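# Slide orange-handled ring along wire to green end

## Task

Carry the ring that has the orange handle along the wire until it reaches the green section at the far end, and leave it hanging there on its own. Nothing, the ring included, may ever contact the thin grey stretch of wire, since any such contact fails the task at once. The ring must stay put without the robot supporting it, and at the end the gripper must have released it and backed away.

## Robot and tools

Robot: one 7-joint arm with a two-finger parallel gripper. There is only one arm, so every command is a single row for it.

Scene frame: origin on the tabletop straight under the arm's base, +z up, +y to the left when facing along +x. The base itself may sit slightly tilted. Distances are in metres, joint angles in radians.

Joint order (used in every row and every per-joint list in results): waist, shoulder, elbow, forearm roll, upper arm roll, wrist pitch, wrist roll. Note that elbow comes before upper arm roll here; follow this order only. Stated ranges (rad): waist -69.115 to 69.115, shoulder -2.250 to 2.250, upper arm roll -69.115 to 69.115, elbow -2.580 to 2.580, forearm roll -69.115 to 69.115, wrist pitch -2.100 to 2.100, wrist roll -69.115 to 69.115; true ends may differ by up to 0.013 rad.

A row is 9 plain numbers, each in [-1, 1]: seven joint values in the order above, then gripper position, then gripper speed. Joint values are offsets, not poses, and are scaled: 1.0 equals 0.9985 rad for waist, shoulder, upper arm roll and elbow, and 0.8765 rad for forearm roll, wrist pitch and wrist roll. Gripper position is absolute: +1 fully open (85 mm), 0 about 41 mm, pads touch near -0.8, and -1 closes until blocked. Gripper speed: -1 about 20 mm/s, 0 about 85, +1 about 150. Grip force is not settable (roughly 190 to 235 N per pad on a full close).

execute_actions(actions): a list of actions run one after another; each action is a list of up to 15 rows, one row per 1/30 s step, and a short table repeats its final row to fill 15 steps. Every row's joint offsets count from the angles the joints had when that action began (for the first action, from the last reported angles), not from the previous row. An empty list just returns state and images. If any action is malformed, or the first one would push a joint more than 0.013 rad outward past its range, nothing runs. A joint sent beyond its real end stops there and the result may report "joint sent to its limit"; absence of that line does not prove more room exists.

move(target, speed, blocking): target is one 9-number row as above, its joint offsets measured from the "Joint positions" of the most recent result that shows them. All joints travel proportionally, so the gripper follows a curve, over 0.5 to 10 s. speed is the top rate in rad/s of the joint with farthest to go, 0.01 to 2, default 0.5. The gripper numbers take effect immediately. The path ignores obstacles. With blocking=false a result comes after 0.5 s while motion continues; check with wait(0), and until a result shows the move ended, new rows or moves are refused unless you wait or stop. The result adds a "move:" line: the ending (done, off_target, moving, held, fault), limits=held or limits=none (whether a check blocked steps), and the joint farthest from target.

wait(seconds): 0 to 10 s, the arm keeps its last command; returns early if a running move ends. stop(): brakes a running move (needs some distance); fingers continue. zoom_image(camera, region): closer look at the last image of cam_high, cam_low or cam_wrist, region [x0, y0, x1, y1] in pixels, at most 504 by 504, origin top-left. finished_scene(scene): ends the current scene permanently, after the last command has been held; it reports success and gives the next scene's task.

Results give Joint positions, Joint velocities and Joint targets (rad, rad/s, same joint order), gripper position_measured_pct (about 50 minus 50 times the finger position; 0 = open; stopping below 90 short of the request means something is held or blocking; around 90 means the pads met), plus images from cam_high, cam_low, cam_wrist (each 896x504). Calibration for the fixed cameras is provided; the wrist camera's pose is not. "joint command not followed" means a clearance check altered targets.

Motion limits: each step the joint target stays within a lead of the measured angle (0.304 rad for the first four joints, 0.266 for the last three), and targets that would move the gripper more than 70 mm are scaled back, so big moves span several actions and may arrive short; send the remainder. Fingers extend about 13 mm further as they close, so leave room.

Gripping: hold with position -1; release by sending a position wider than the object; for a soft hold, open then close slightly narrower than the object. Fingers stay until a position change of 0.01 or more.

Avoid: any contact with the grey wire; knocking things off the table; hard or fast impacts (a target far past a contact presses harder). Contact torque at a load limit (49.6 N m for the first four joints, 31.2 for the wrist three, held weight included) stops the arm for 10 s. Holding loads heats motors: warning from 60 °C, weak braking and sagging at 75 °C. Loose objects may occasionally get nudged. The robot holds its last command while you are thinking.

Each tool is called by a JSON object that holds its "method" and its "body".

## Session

{"method": "execute_actions", "body": {"actions": []}}

Scene clock: 0.00 s.
position_measured_pct=0.0
Joint names: [waist, shoulder, elbow, forearm roll, upper arm roll, wrist pitch, wrist roll]
Joint positions: [ 0.103  1.666  1.432  0.575  0.976  1.005 -0.738]
Joint velocities: [-0.    -0.003  0.001  0.001 -0.     0.001 -0.001]
Joint targets: [0.103 1.666 1.432 0.575 0.976 1.005 -0.738]

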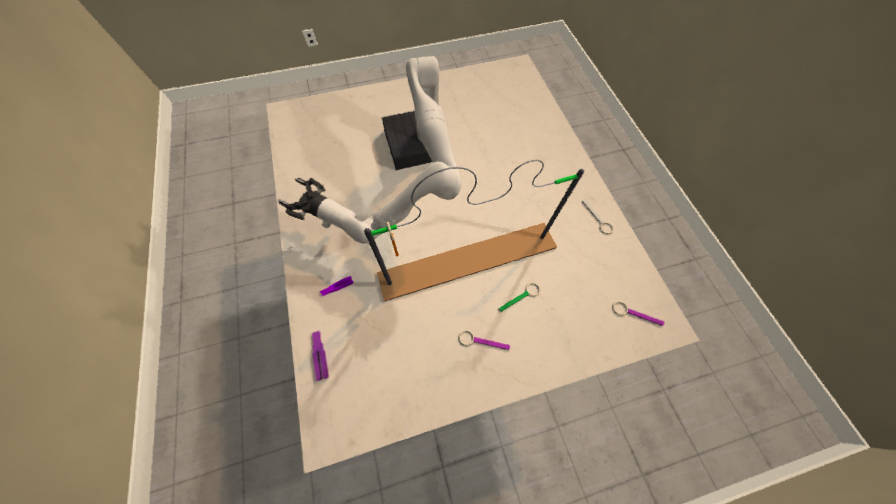

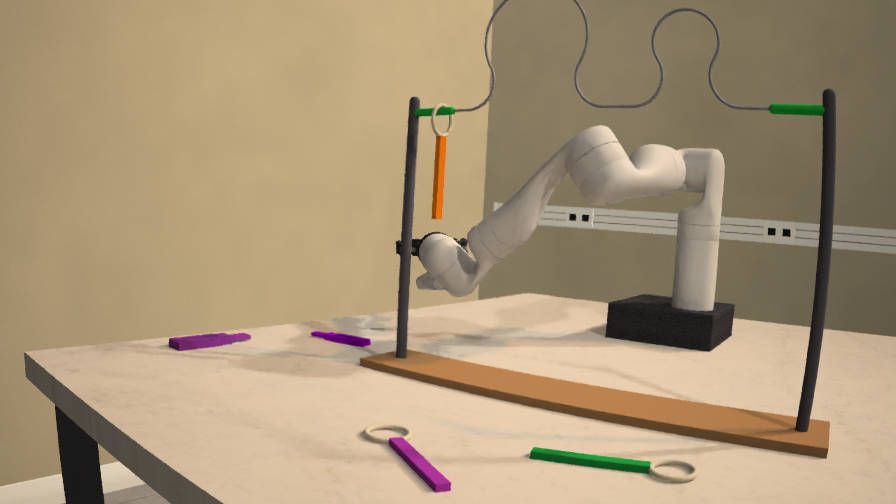

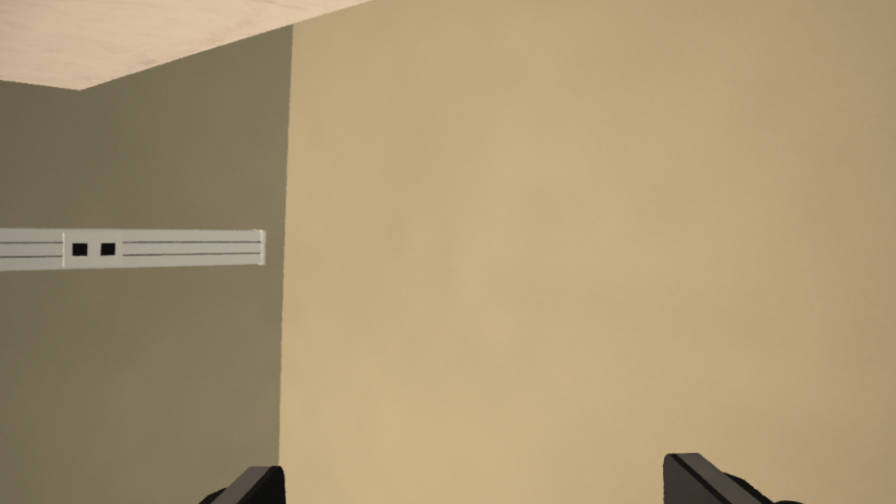

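{"method": "zoom_image", "body": {"camera": "cam_low", "region": [390,0,642,230]}}

{"method": "zoom_image", "body": {"camera": "cam_low", "region": [600,0,852,150]}}

{"method": "zoom_image", "body": {"camera": "cam_high", "region": [355,150,481,300]}}

{"method": "zoom_image", "body": {"camera": "cam_high", "region": [465,140,591,266]}}

Region (390, 0, 642, 230) of cam_low's 896x504 image, scaled by 2.000, with more detail than that image has; it fills the top 460 rows of this view, and the rest is white.

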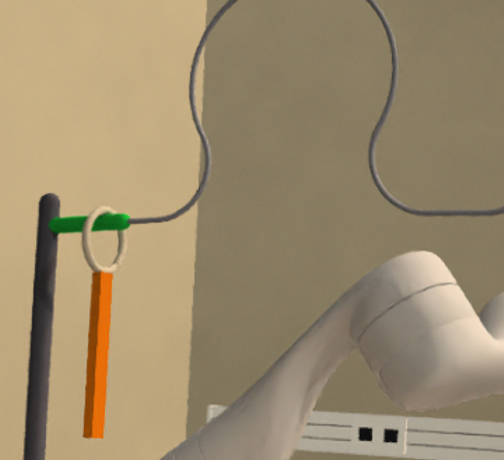

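Region (600, 0, 852, 150) of cam_low's 896x504 image, scaled by 2.000, with more detail than that image has; it fills the top 300 rows of this view, and the rest is white.

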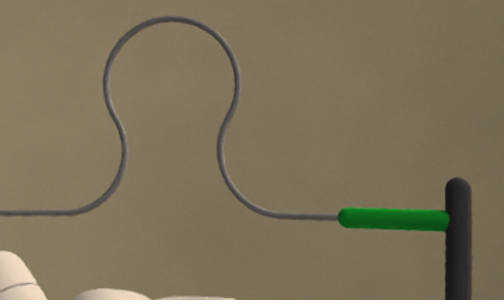

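Region (355, 150, 481, 300) of cam_high's 896x504 image, scaled by 3.360, with more detail than that image has; it fills the left 423 columns of this view, and the rest is white.

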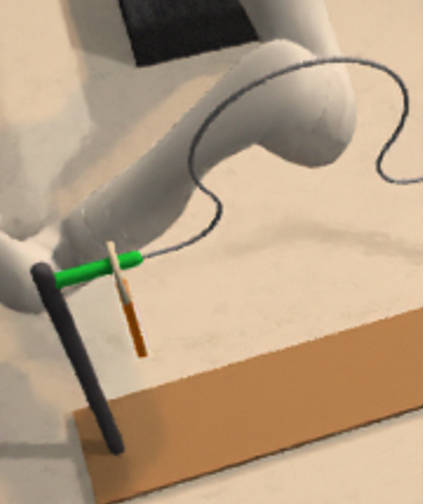

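Region (465, 140, 591, 266) of cam_high's 896x504 image, scaled by 4.000, with more detail than that image has.

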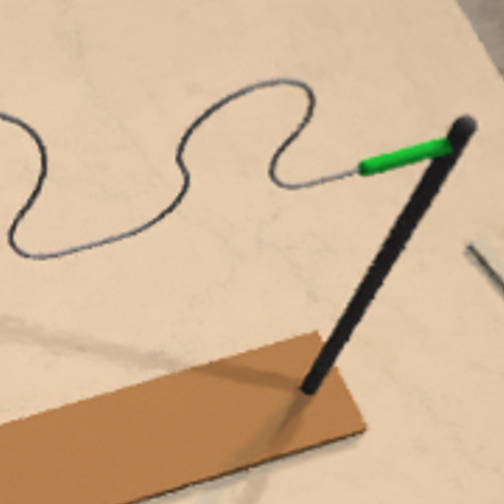

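{"method": "move", "body": {"target": [0.75,-0.8,0,-0.656,0,-0.7,-0.9504,-0.22,0], "speed": 0.8}}

{"method": "move", "body": {"target": [0,-0.27,0.98,0,-0.9775,-0.96,0,-0.22,0], "speed": 0.9}}

Scene clock: 88.90 s.
position_measured_pct=61.1
Joint names: [waist, shoulder, elbow, forearm roll, upper arm roll, wrist pitch, wrist roll]
Joint positions: [ 0.852  0.868  1.432 -0.     0.976  0.391 -1.572]
Joint velocities: [ 0.002 -0.003  0.001 -0.001 -0.001 -0.     0.001]
Joint targets: [0.852 0.868 1.432 -0.000 0.976 0.391 -1.572]
move: done; limits=none; farthest joint: the shoulder, 0.001 radians from its target (0.799 radians at the start)

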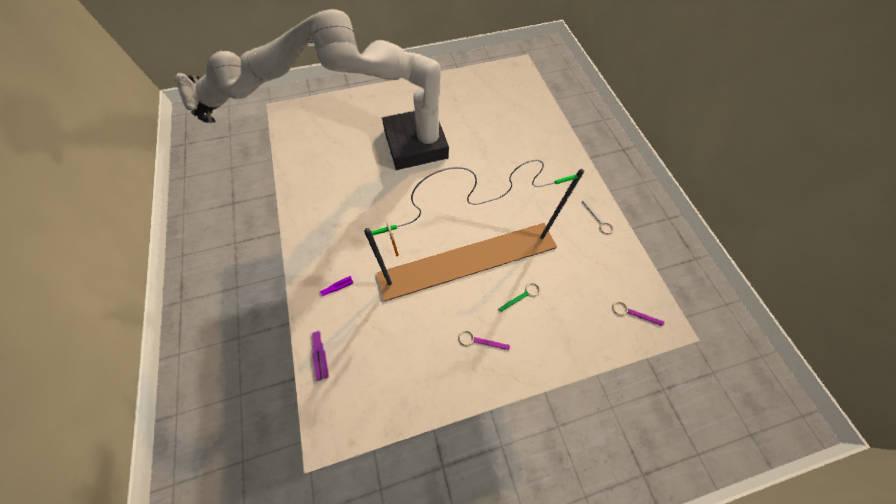

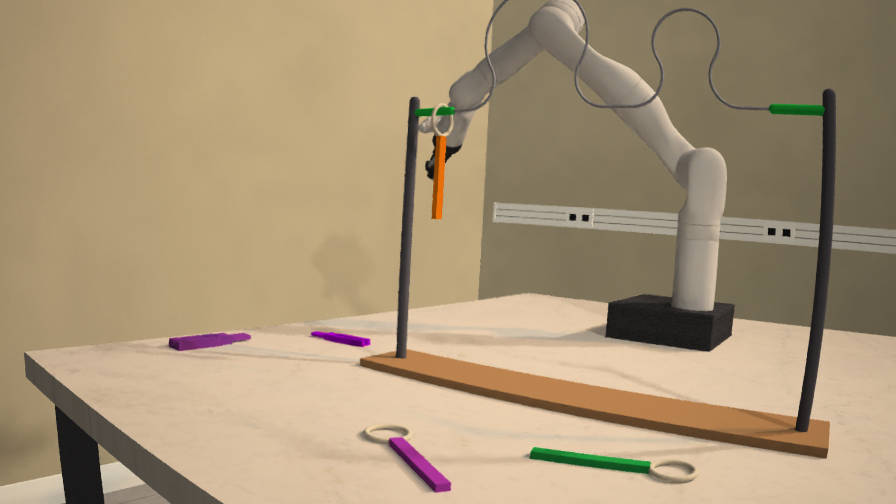

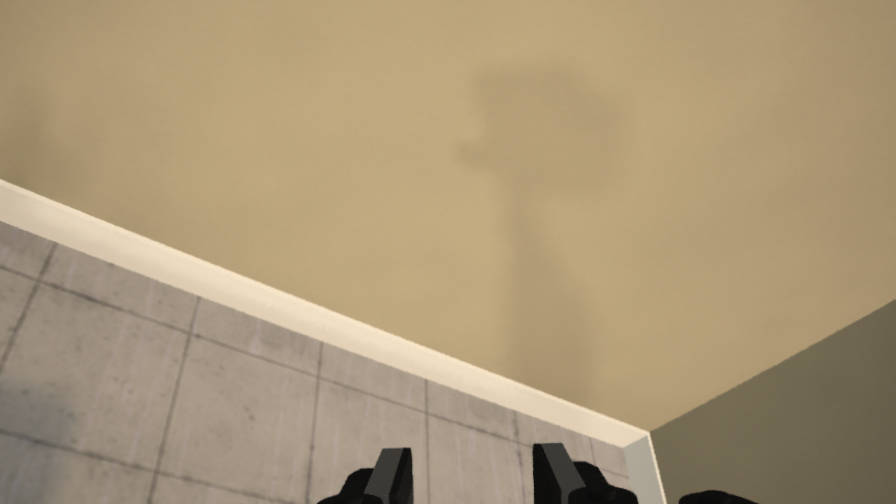

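Scene clock: 90.93 s.
position_measured_pct=61.1
Joint names: [waist, shoulder, elbow, forearm roll, upper arm roll, wrist pitch, wrist roll]
Joint positions: [ 0.852  0.599  2.41  -0.    -0.    -0.45  -1.572]
Joint velocities: [ 0.001 -0.004  0.     0.001 -0.001 -0.001  0.   ]
Joint targets: [0.852 0.598 2.410 -0.000 -0.000 -0.450 -1.572]
move: done; limits=none; farthest joint: the waist, 0.000 radians from its target (0.000 radians at the start)

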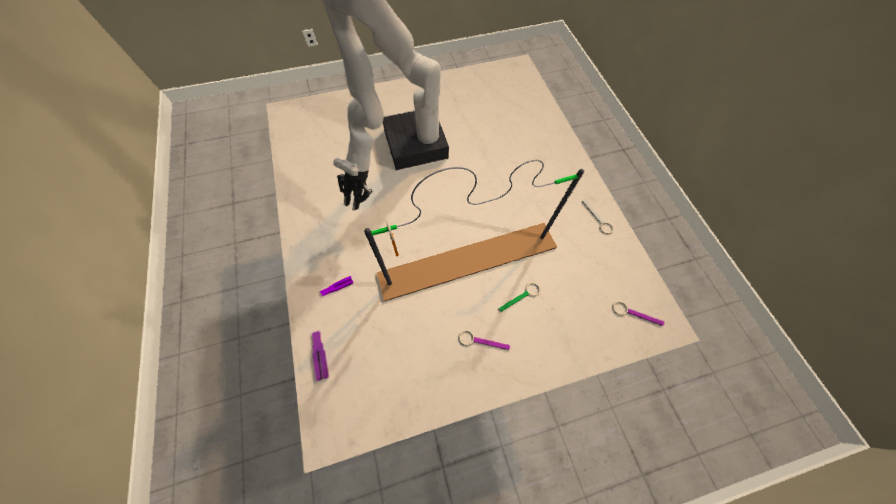

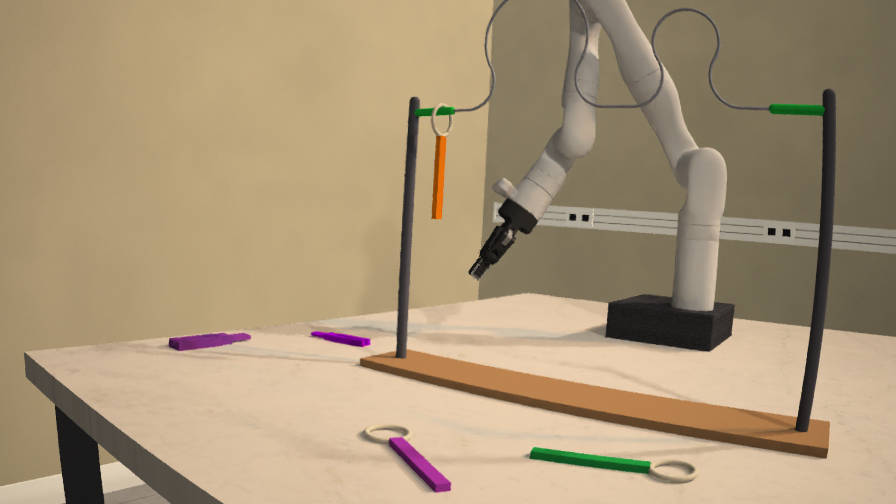

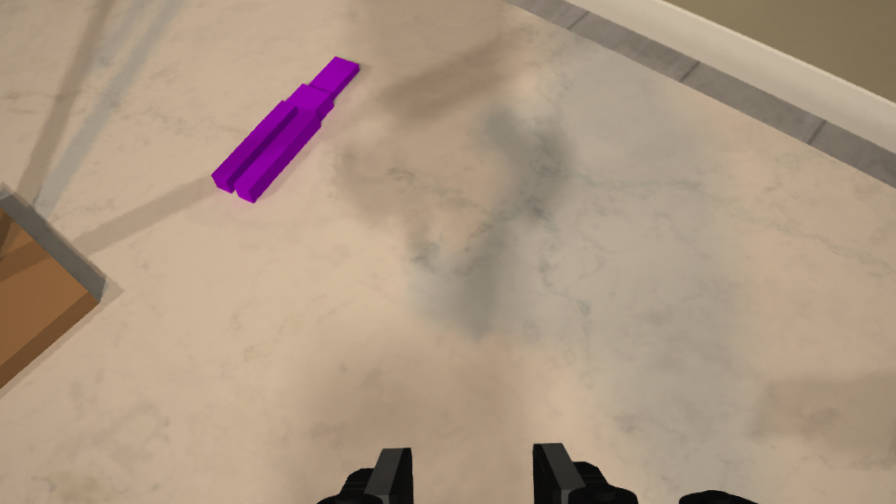

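{"method": "move", "body": {"target": [-0.488,0.1307,0.0673,0,0,-0.9547,0,-0.22,0], "speed": 0.8}}

Scene clock: 97.23 s.
position_measured_pct=61.1
Joint names: [waist, shoulder, elbow, forearm roll, upper arm roll, wrist pitch, wrist roll]
Joint positions: [ 0.365  0.729  2.477 -0.    -0.    -1.287 -1.572]
Joint velocities: [-0.003 -0.001  0.001  0.001 -0.001 -0.001 -0.   ]
Joint targets: [0.365 0.729 2.477 -0.000 -0.000 -1.287 -1.572]
move: done; limits=none; farthest joint: the shoulder, 0.001 radians from its target (0.131 radians at the start)

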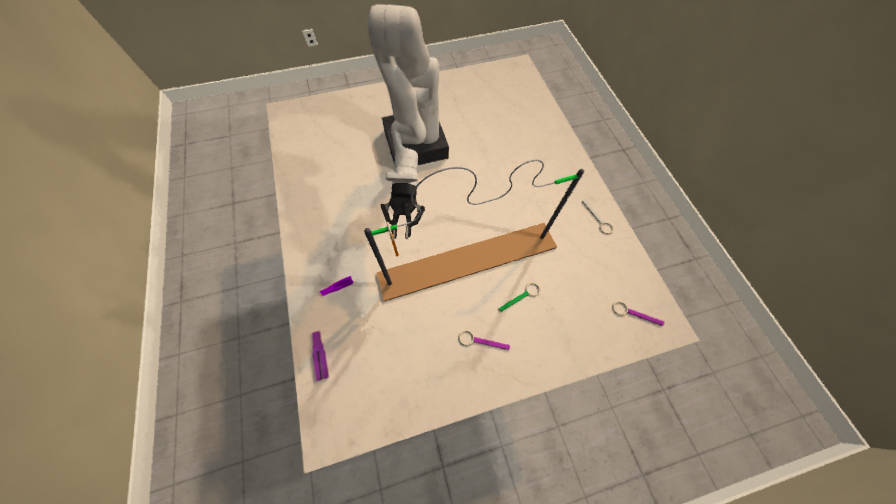

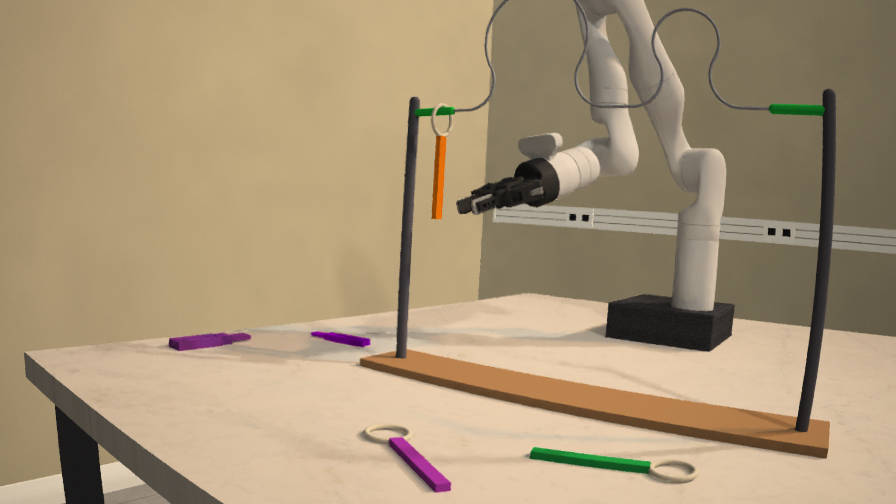

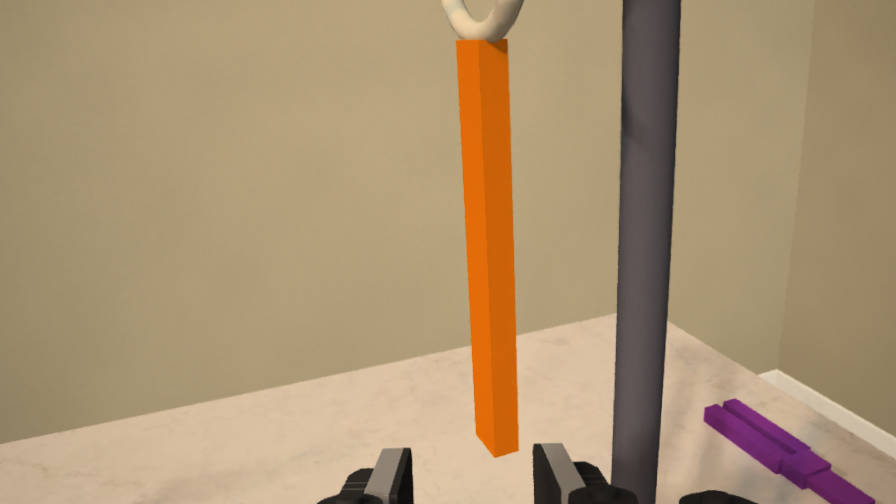

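{"method": "move", "body": {"target": [0.014,0.0025,-0.2107,0,0,0.238,0,-0.22,0], "speed": 0.25}}

{"method": "zoom_image", "body": {"camera": "cam_low", "region": [390,85,558,235]}}

Scene clock: 106.40 s.
position_measured_pct=61.1
Joint names: [waist, shoulder, elbow, forearm roll, upper arm roll, wrist pitch, wrist roll]
Joint positions: [ 0.379  0.731  2.267 -0.    -0.    -1.078 -1.572]
Joint velocities: [ 0.    -0.    -0.001  0.     0.001  0.002 -0.   ]
Joint targets: [0.379 0.731 2.267 -0.000 -0.000 -1.078 -1.572]
move: done; limits=none; farthest joint: the waist, 0.000 radians from its target (0.014 radians at the start)

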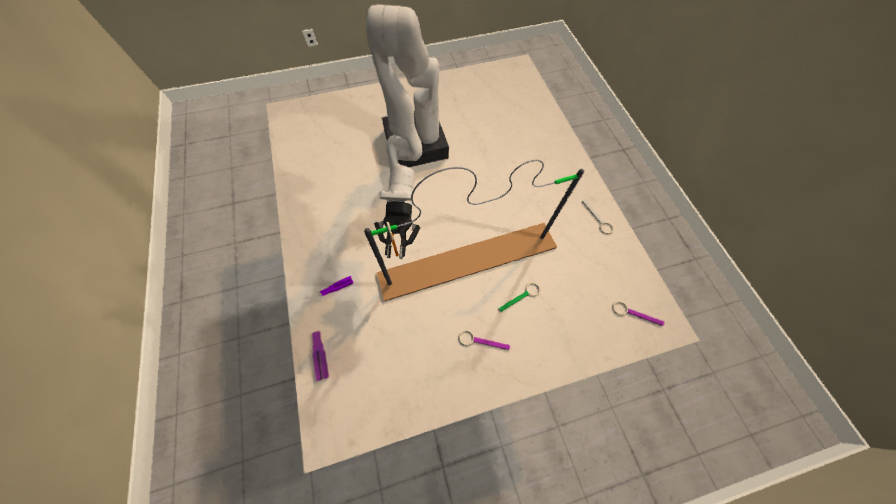

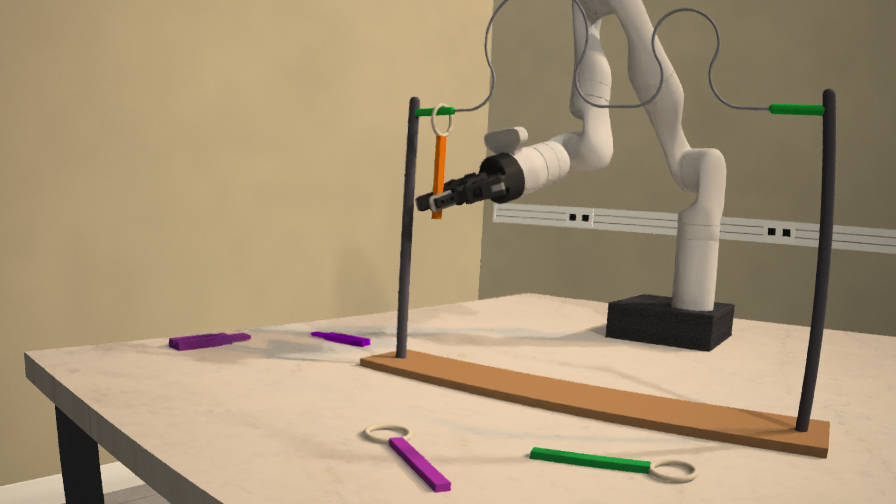

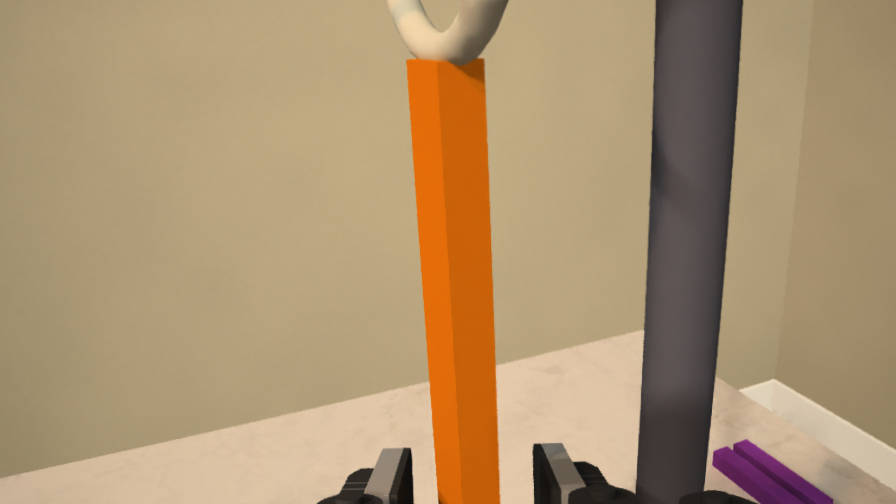

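Region (390, 85, 558, 235) of cam_low's 896x504 image, scaled by 3.000, with more detail than that image has; it fills the top 450 rows of this view, and the rest is white.

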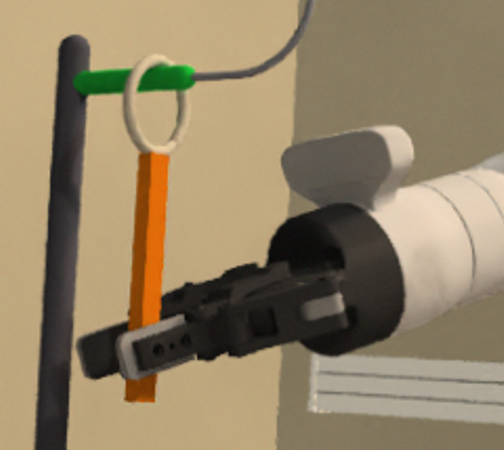

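{"method": "move", "body": {"target": [0,0,0.016,0,0,-0.018,0,-0.665,-1], "speed": 0.05}}

{"method": "zoom_image", "body": {"camera": "cam_low", "region": [390,85,558,235]}}

Scene clock: 115.00 s.
position_measured_pct=82.1
Joint names: [waist, shoulder, elbow, forearm roll, upper arm roll, wrist pitch, wrist roll]
Joint positions: [ 0.379  0.731  2.283 -0.    -0.    -1.094 -1.571]
Joint velocities: [-0.    -0.002  0.001 -0.001 -0.001 -0.    -0.001]
Joint targets: [0.379 0.731 2.283 -0.000 -0.000 -1.094 -1.572]
move: done; limits=none; farthest joint: the wrist roll, 0.001 radians from its target (0.000 radians at the start)

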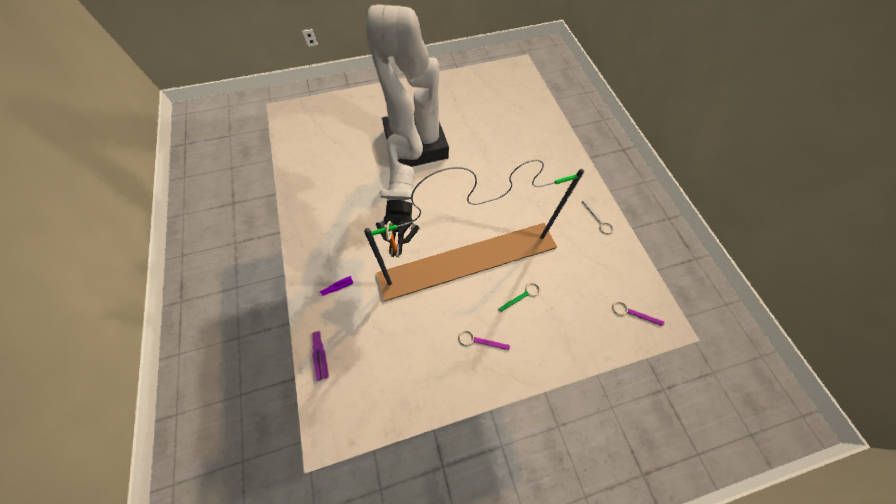

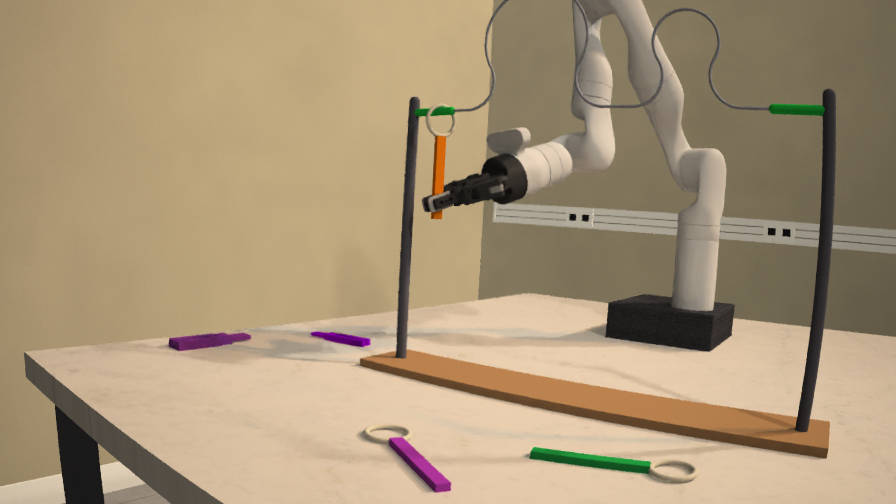

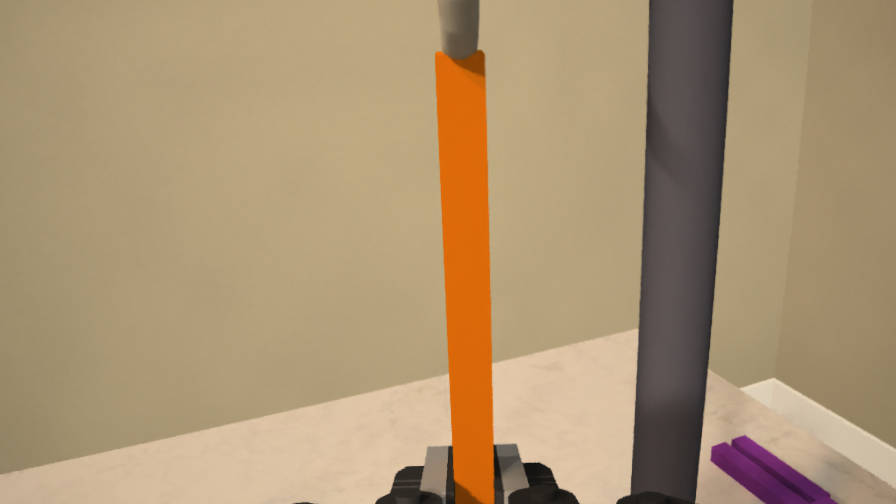

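Region (390, 85, 558, 235) of cam_low's 896x504 image, scaled by 3.000, with more detail than that image has; it fills the top 450 rows of this view, and the rest is white.

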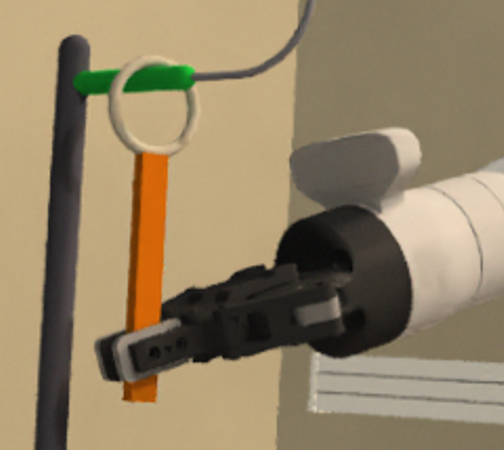

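{"method": "move", "body": {"target": [0.012,-0.04,-0.006,0,0,0.052,0,-0.665,-1], "speed": 0.1}}

{"method": "move", "body": {"target": [0,-0.0665,0.1668,0,0,-0.114,0,-0.665,-1], "speed": 0.15}}

{"method": "zoom_image", "body": {"camera": "cam_low", "region": [390,85,558,235]}}

Scene clock: 126.57 s.
position_measured_pct=82.1
Joint names: [waist, shoulder, elbow, forearm roll, upper arm roll, wrist pitch, wrist roll]
Joint positions: [ 0.391  0.692  2.277 -0.    -0.    -1.049 -1.571]
Joint velocities: [ 0.001 -0.005 -0.001  0.001 -0.     0.001 -0.   ]
Joint targets: [0.391 0.691 2.277 -0.000 -0.000 -1.049 -1.571]
move: done; limits=none; farthest joint: the shoulder, 0.001 radians from its target (0.040 radians at the start)

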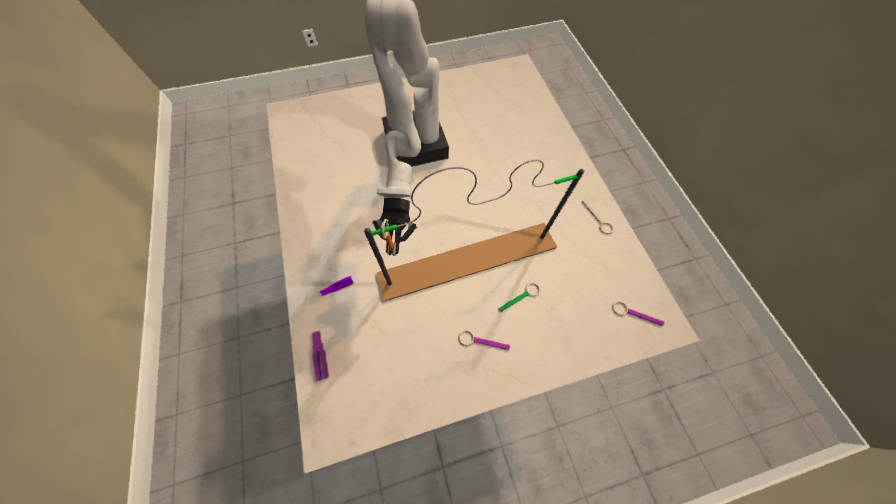

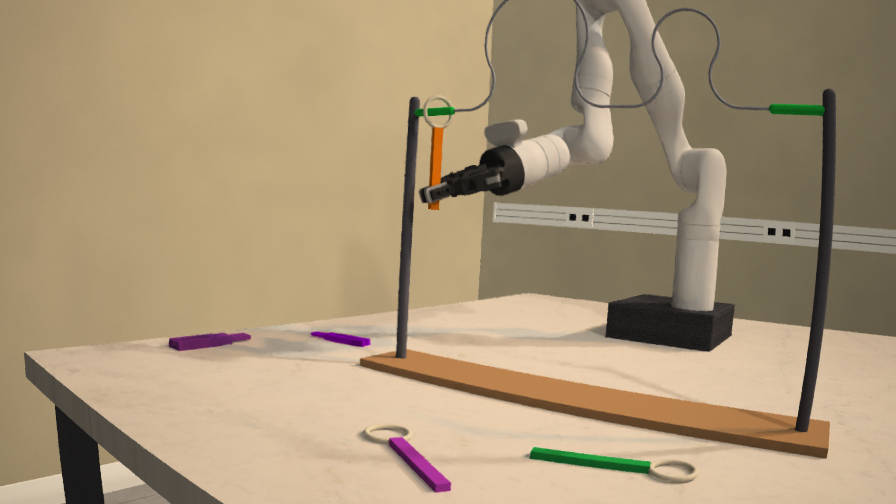

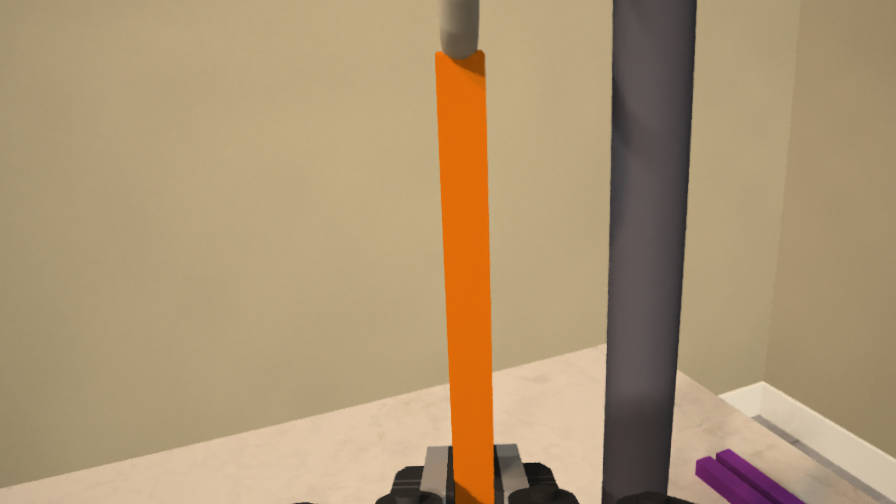

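Scene clock: 128.10 s.
position_measured_pct=82.1
Joint names: [waist, shoulder, elbow, forearm roll, upper arm roll, wrist pitch, wrist roll]
Joint positions: [ 0.39   0.625  2.442  0.    -0.001 -1.149 -1.571]
Joint velocities: [-0.    -0.001  0.002  0.    -0.001 -0.001 -0.   ]
Joint targets: [0.391 0.625 2.444 -0.000 -0.000 -1.149 -1.571]
move: done; limits=none; farthest joint: the waist, 0.001 radians from its target (0.000 radians at the start)

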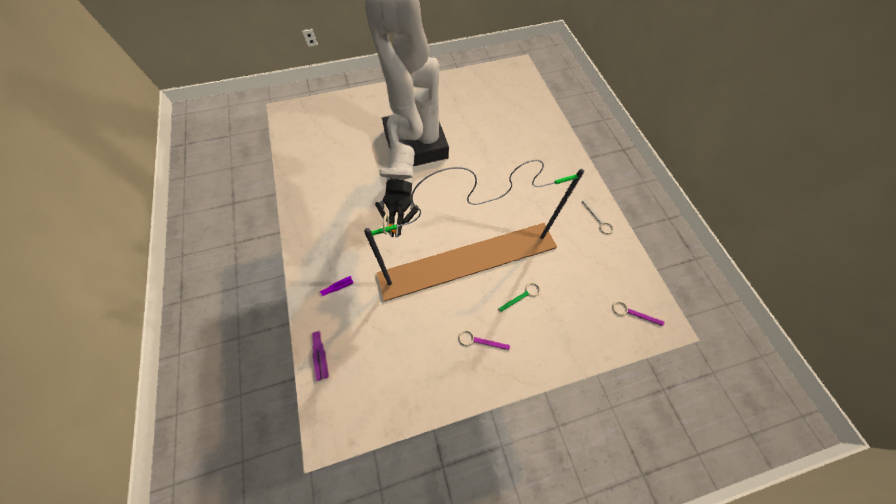

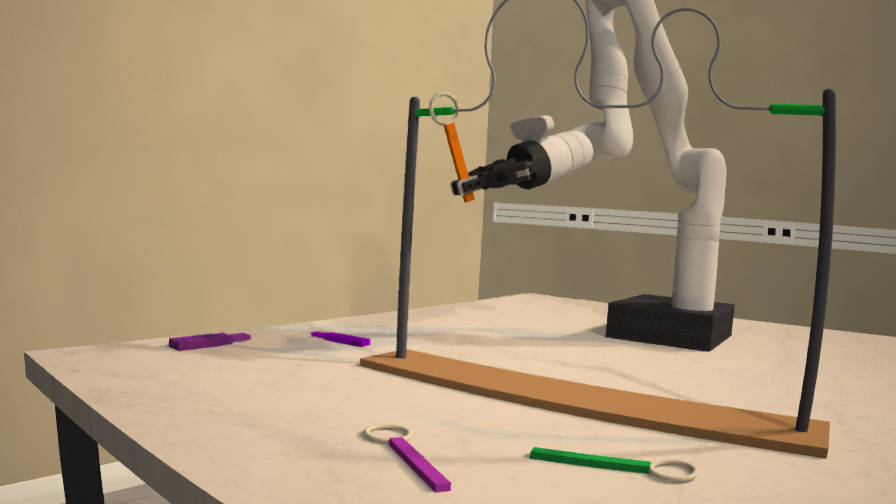

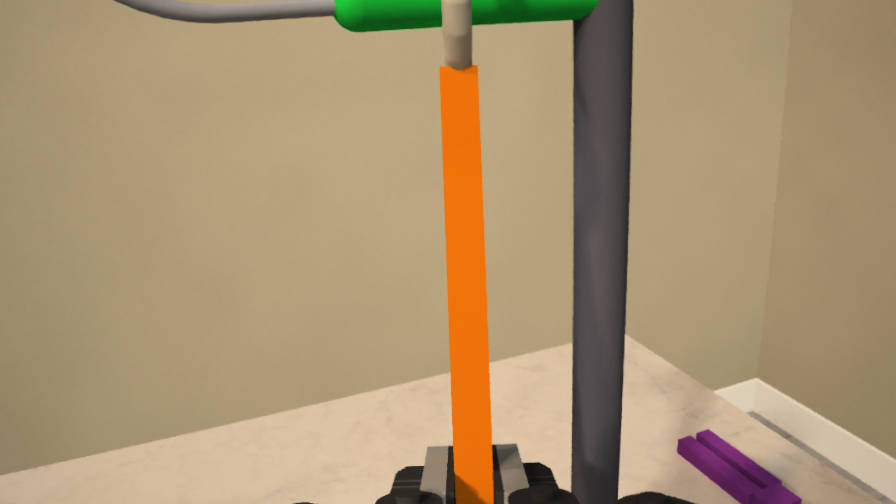

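Region (390, 85, 558, 235) of cam_low's 896x504 image, scaled by 3.000, with more detail than that image has; it fills the top 450 rows of this view, and the rest is white.

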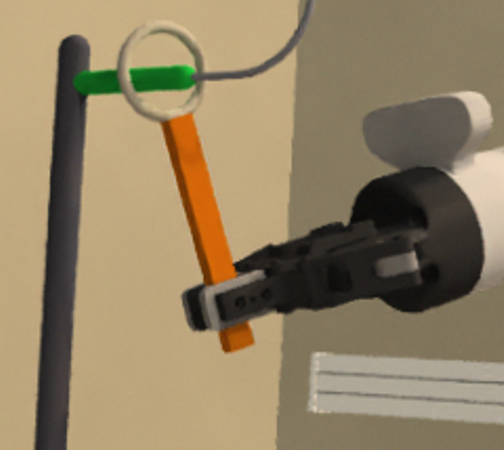

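{"method": "move", "body": {"target": [0.001,-0.290,0.030,0,0.001,0.438,0,-0.665,-1], "speed": 0.35}}

{"method": "move", "body": {"target": [0,-0.2146,-0.0275,0,0,0.276,0,-0.665,-1], "speed": 0.25}}

{"method": "zoom_image", "body": {"camera": "cam_low", "region": [390,30,558,180]}}

Scene clock: 137.73 s.
position_measured_pct=82.1
Joint names: [waist, shoulder, elbow, forearm roll, upper arm roll, wrist pitch, wrist roll]
Joint positions: [ 0.391  0.337  2.472  0.001 -0.    -0.765 -1.571]
Joint velocities: [ 0.    -0.003  0.001 -0.    -0.001  0.001 -0.   ]
Joint targets: [0.391 0.336 2.472 0.000 0.000 -0.765 -1.571]
move: done; limits=none; farthest joint: the shoulder, 0.001 radians from its target (0.290 radians at the start)

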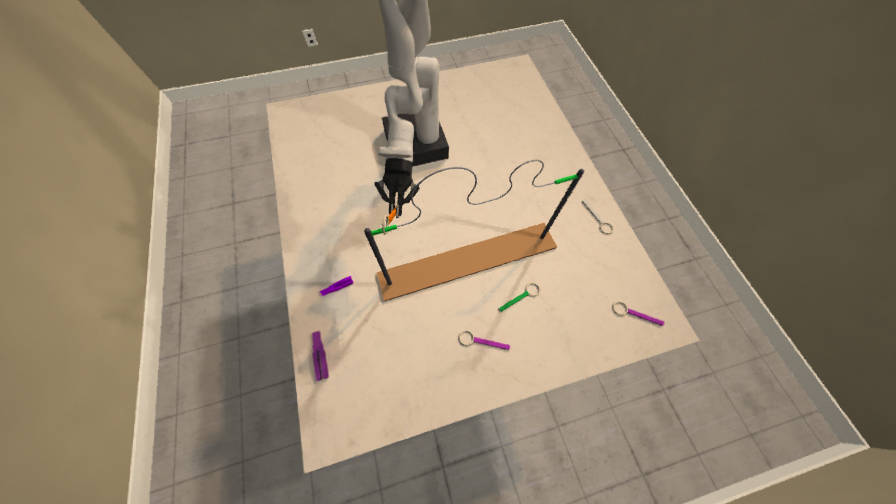

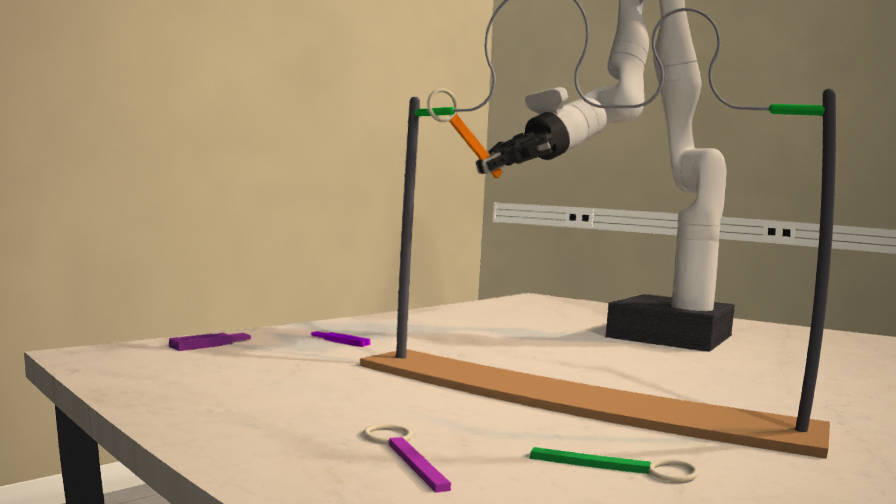

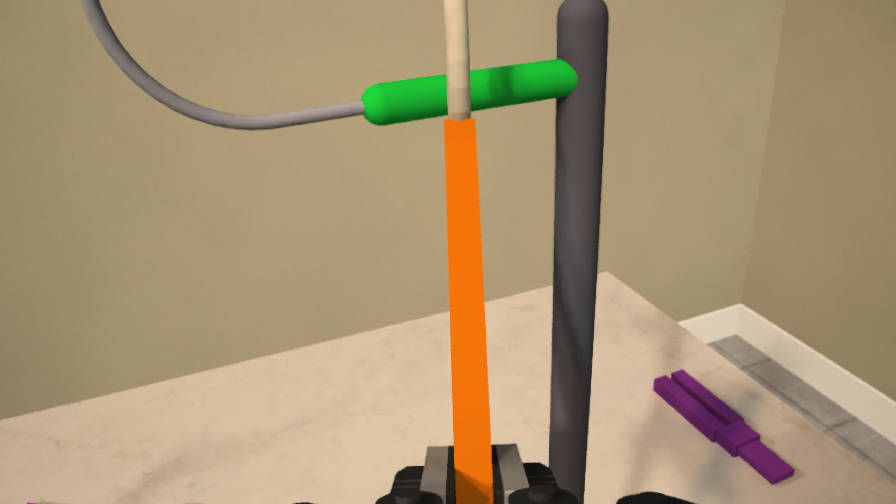

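Scene clock: 139.20 s.
position_measured_pct=82.1
Joint names: [waist, shoulder, elbow, forearm roll, upper arm roll, wrist pitch, wrist roll]
Joint positions: [ 0.391  0.125  2.445  0.001 -0.    -0.521 -1.571]
Joint velocities: [-0.    -0.004  0.    -0.001  0.001  0.001 -0.   ]
Joint targets: [0.391 0.123 2.444 0.001 -0.000 -0.523 -1.571]
move: done; limits=none; farthest joint: the shoulder, 0.002 radians from its target (0.214 radians at the start)

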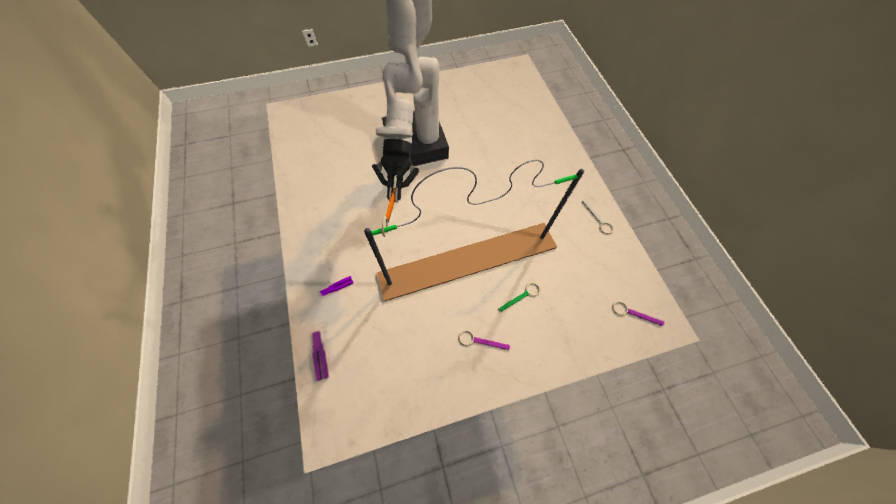

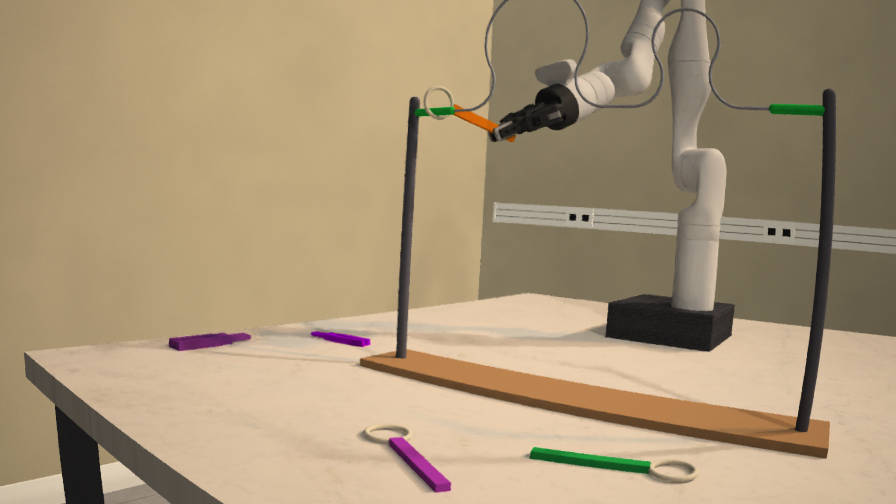

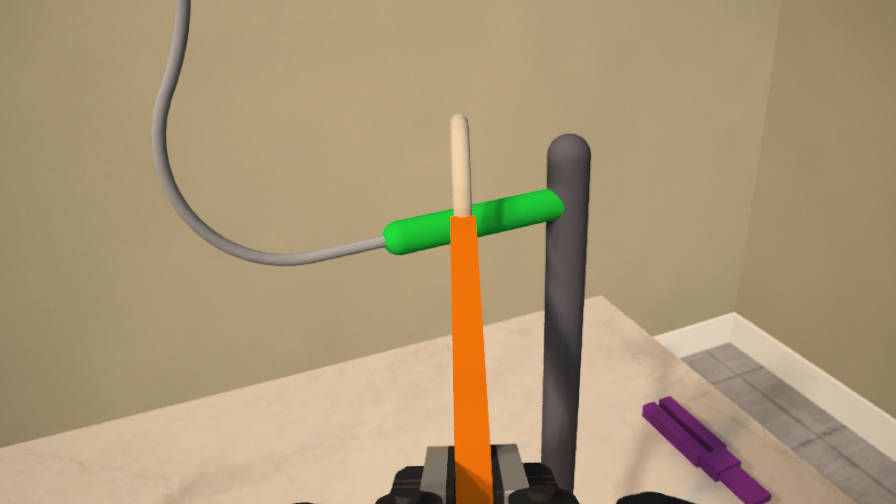

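Region (390, 30, 558, 180) of cam_low's 896x504 image, scaled by 3.000, with more detail than that image has; it fills the top 450 rows of this view, and the rest is white.

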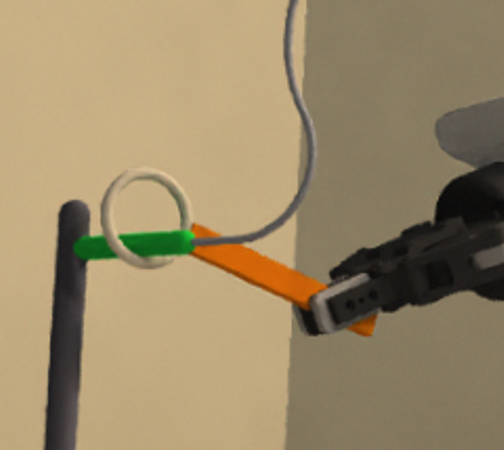

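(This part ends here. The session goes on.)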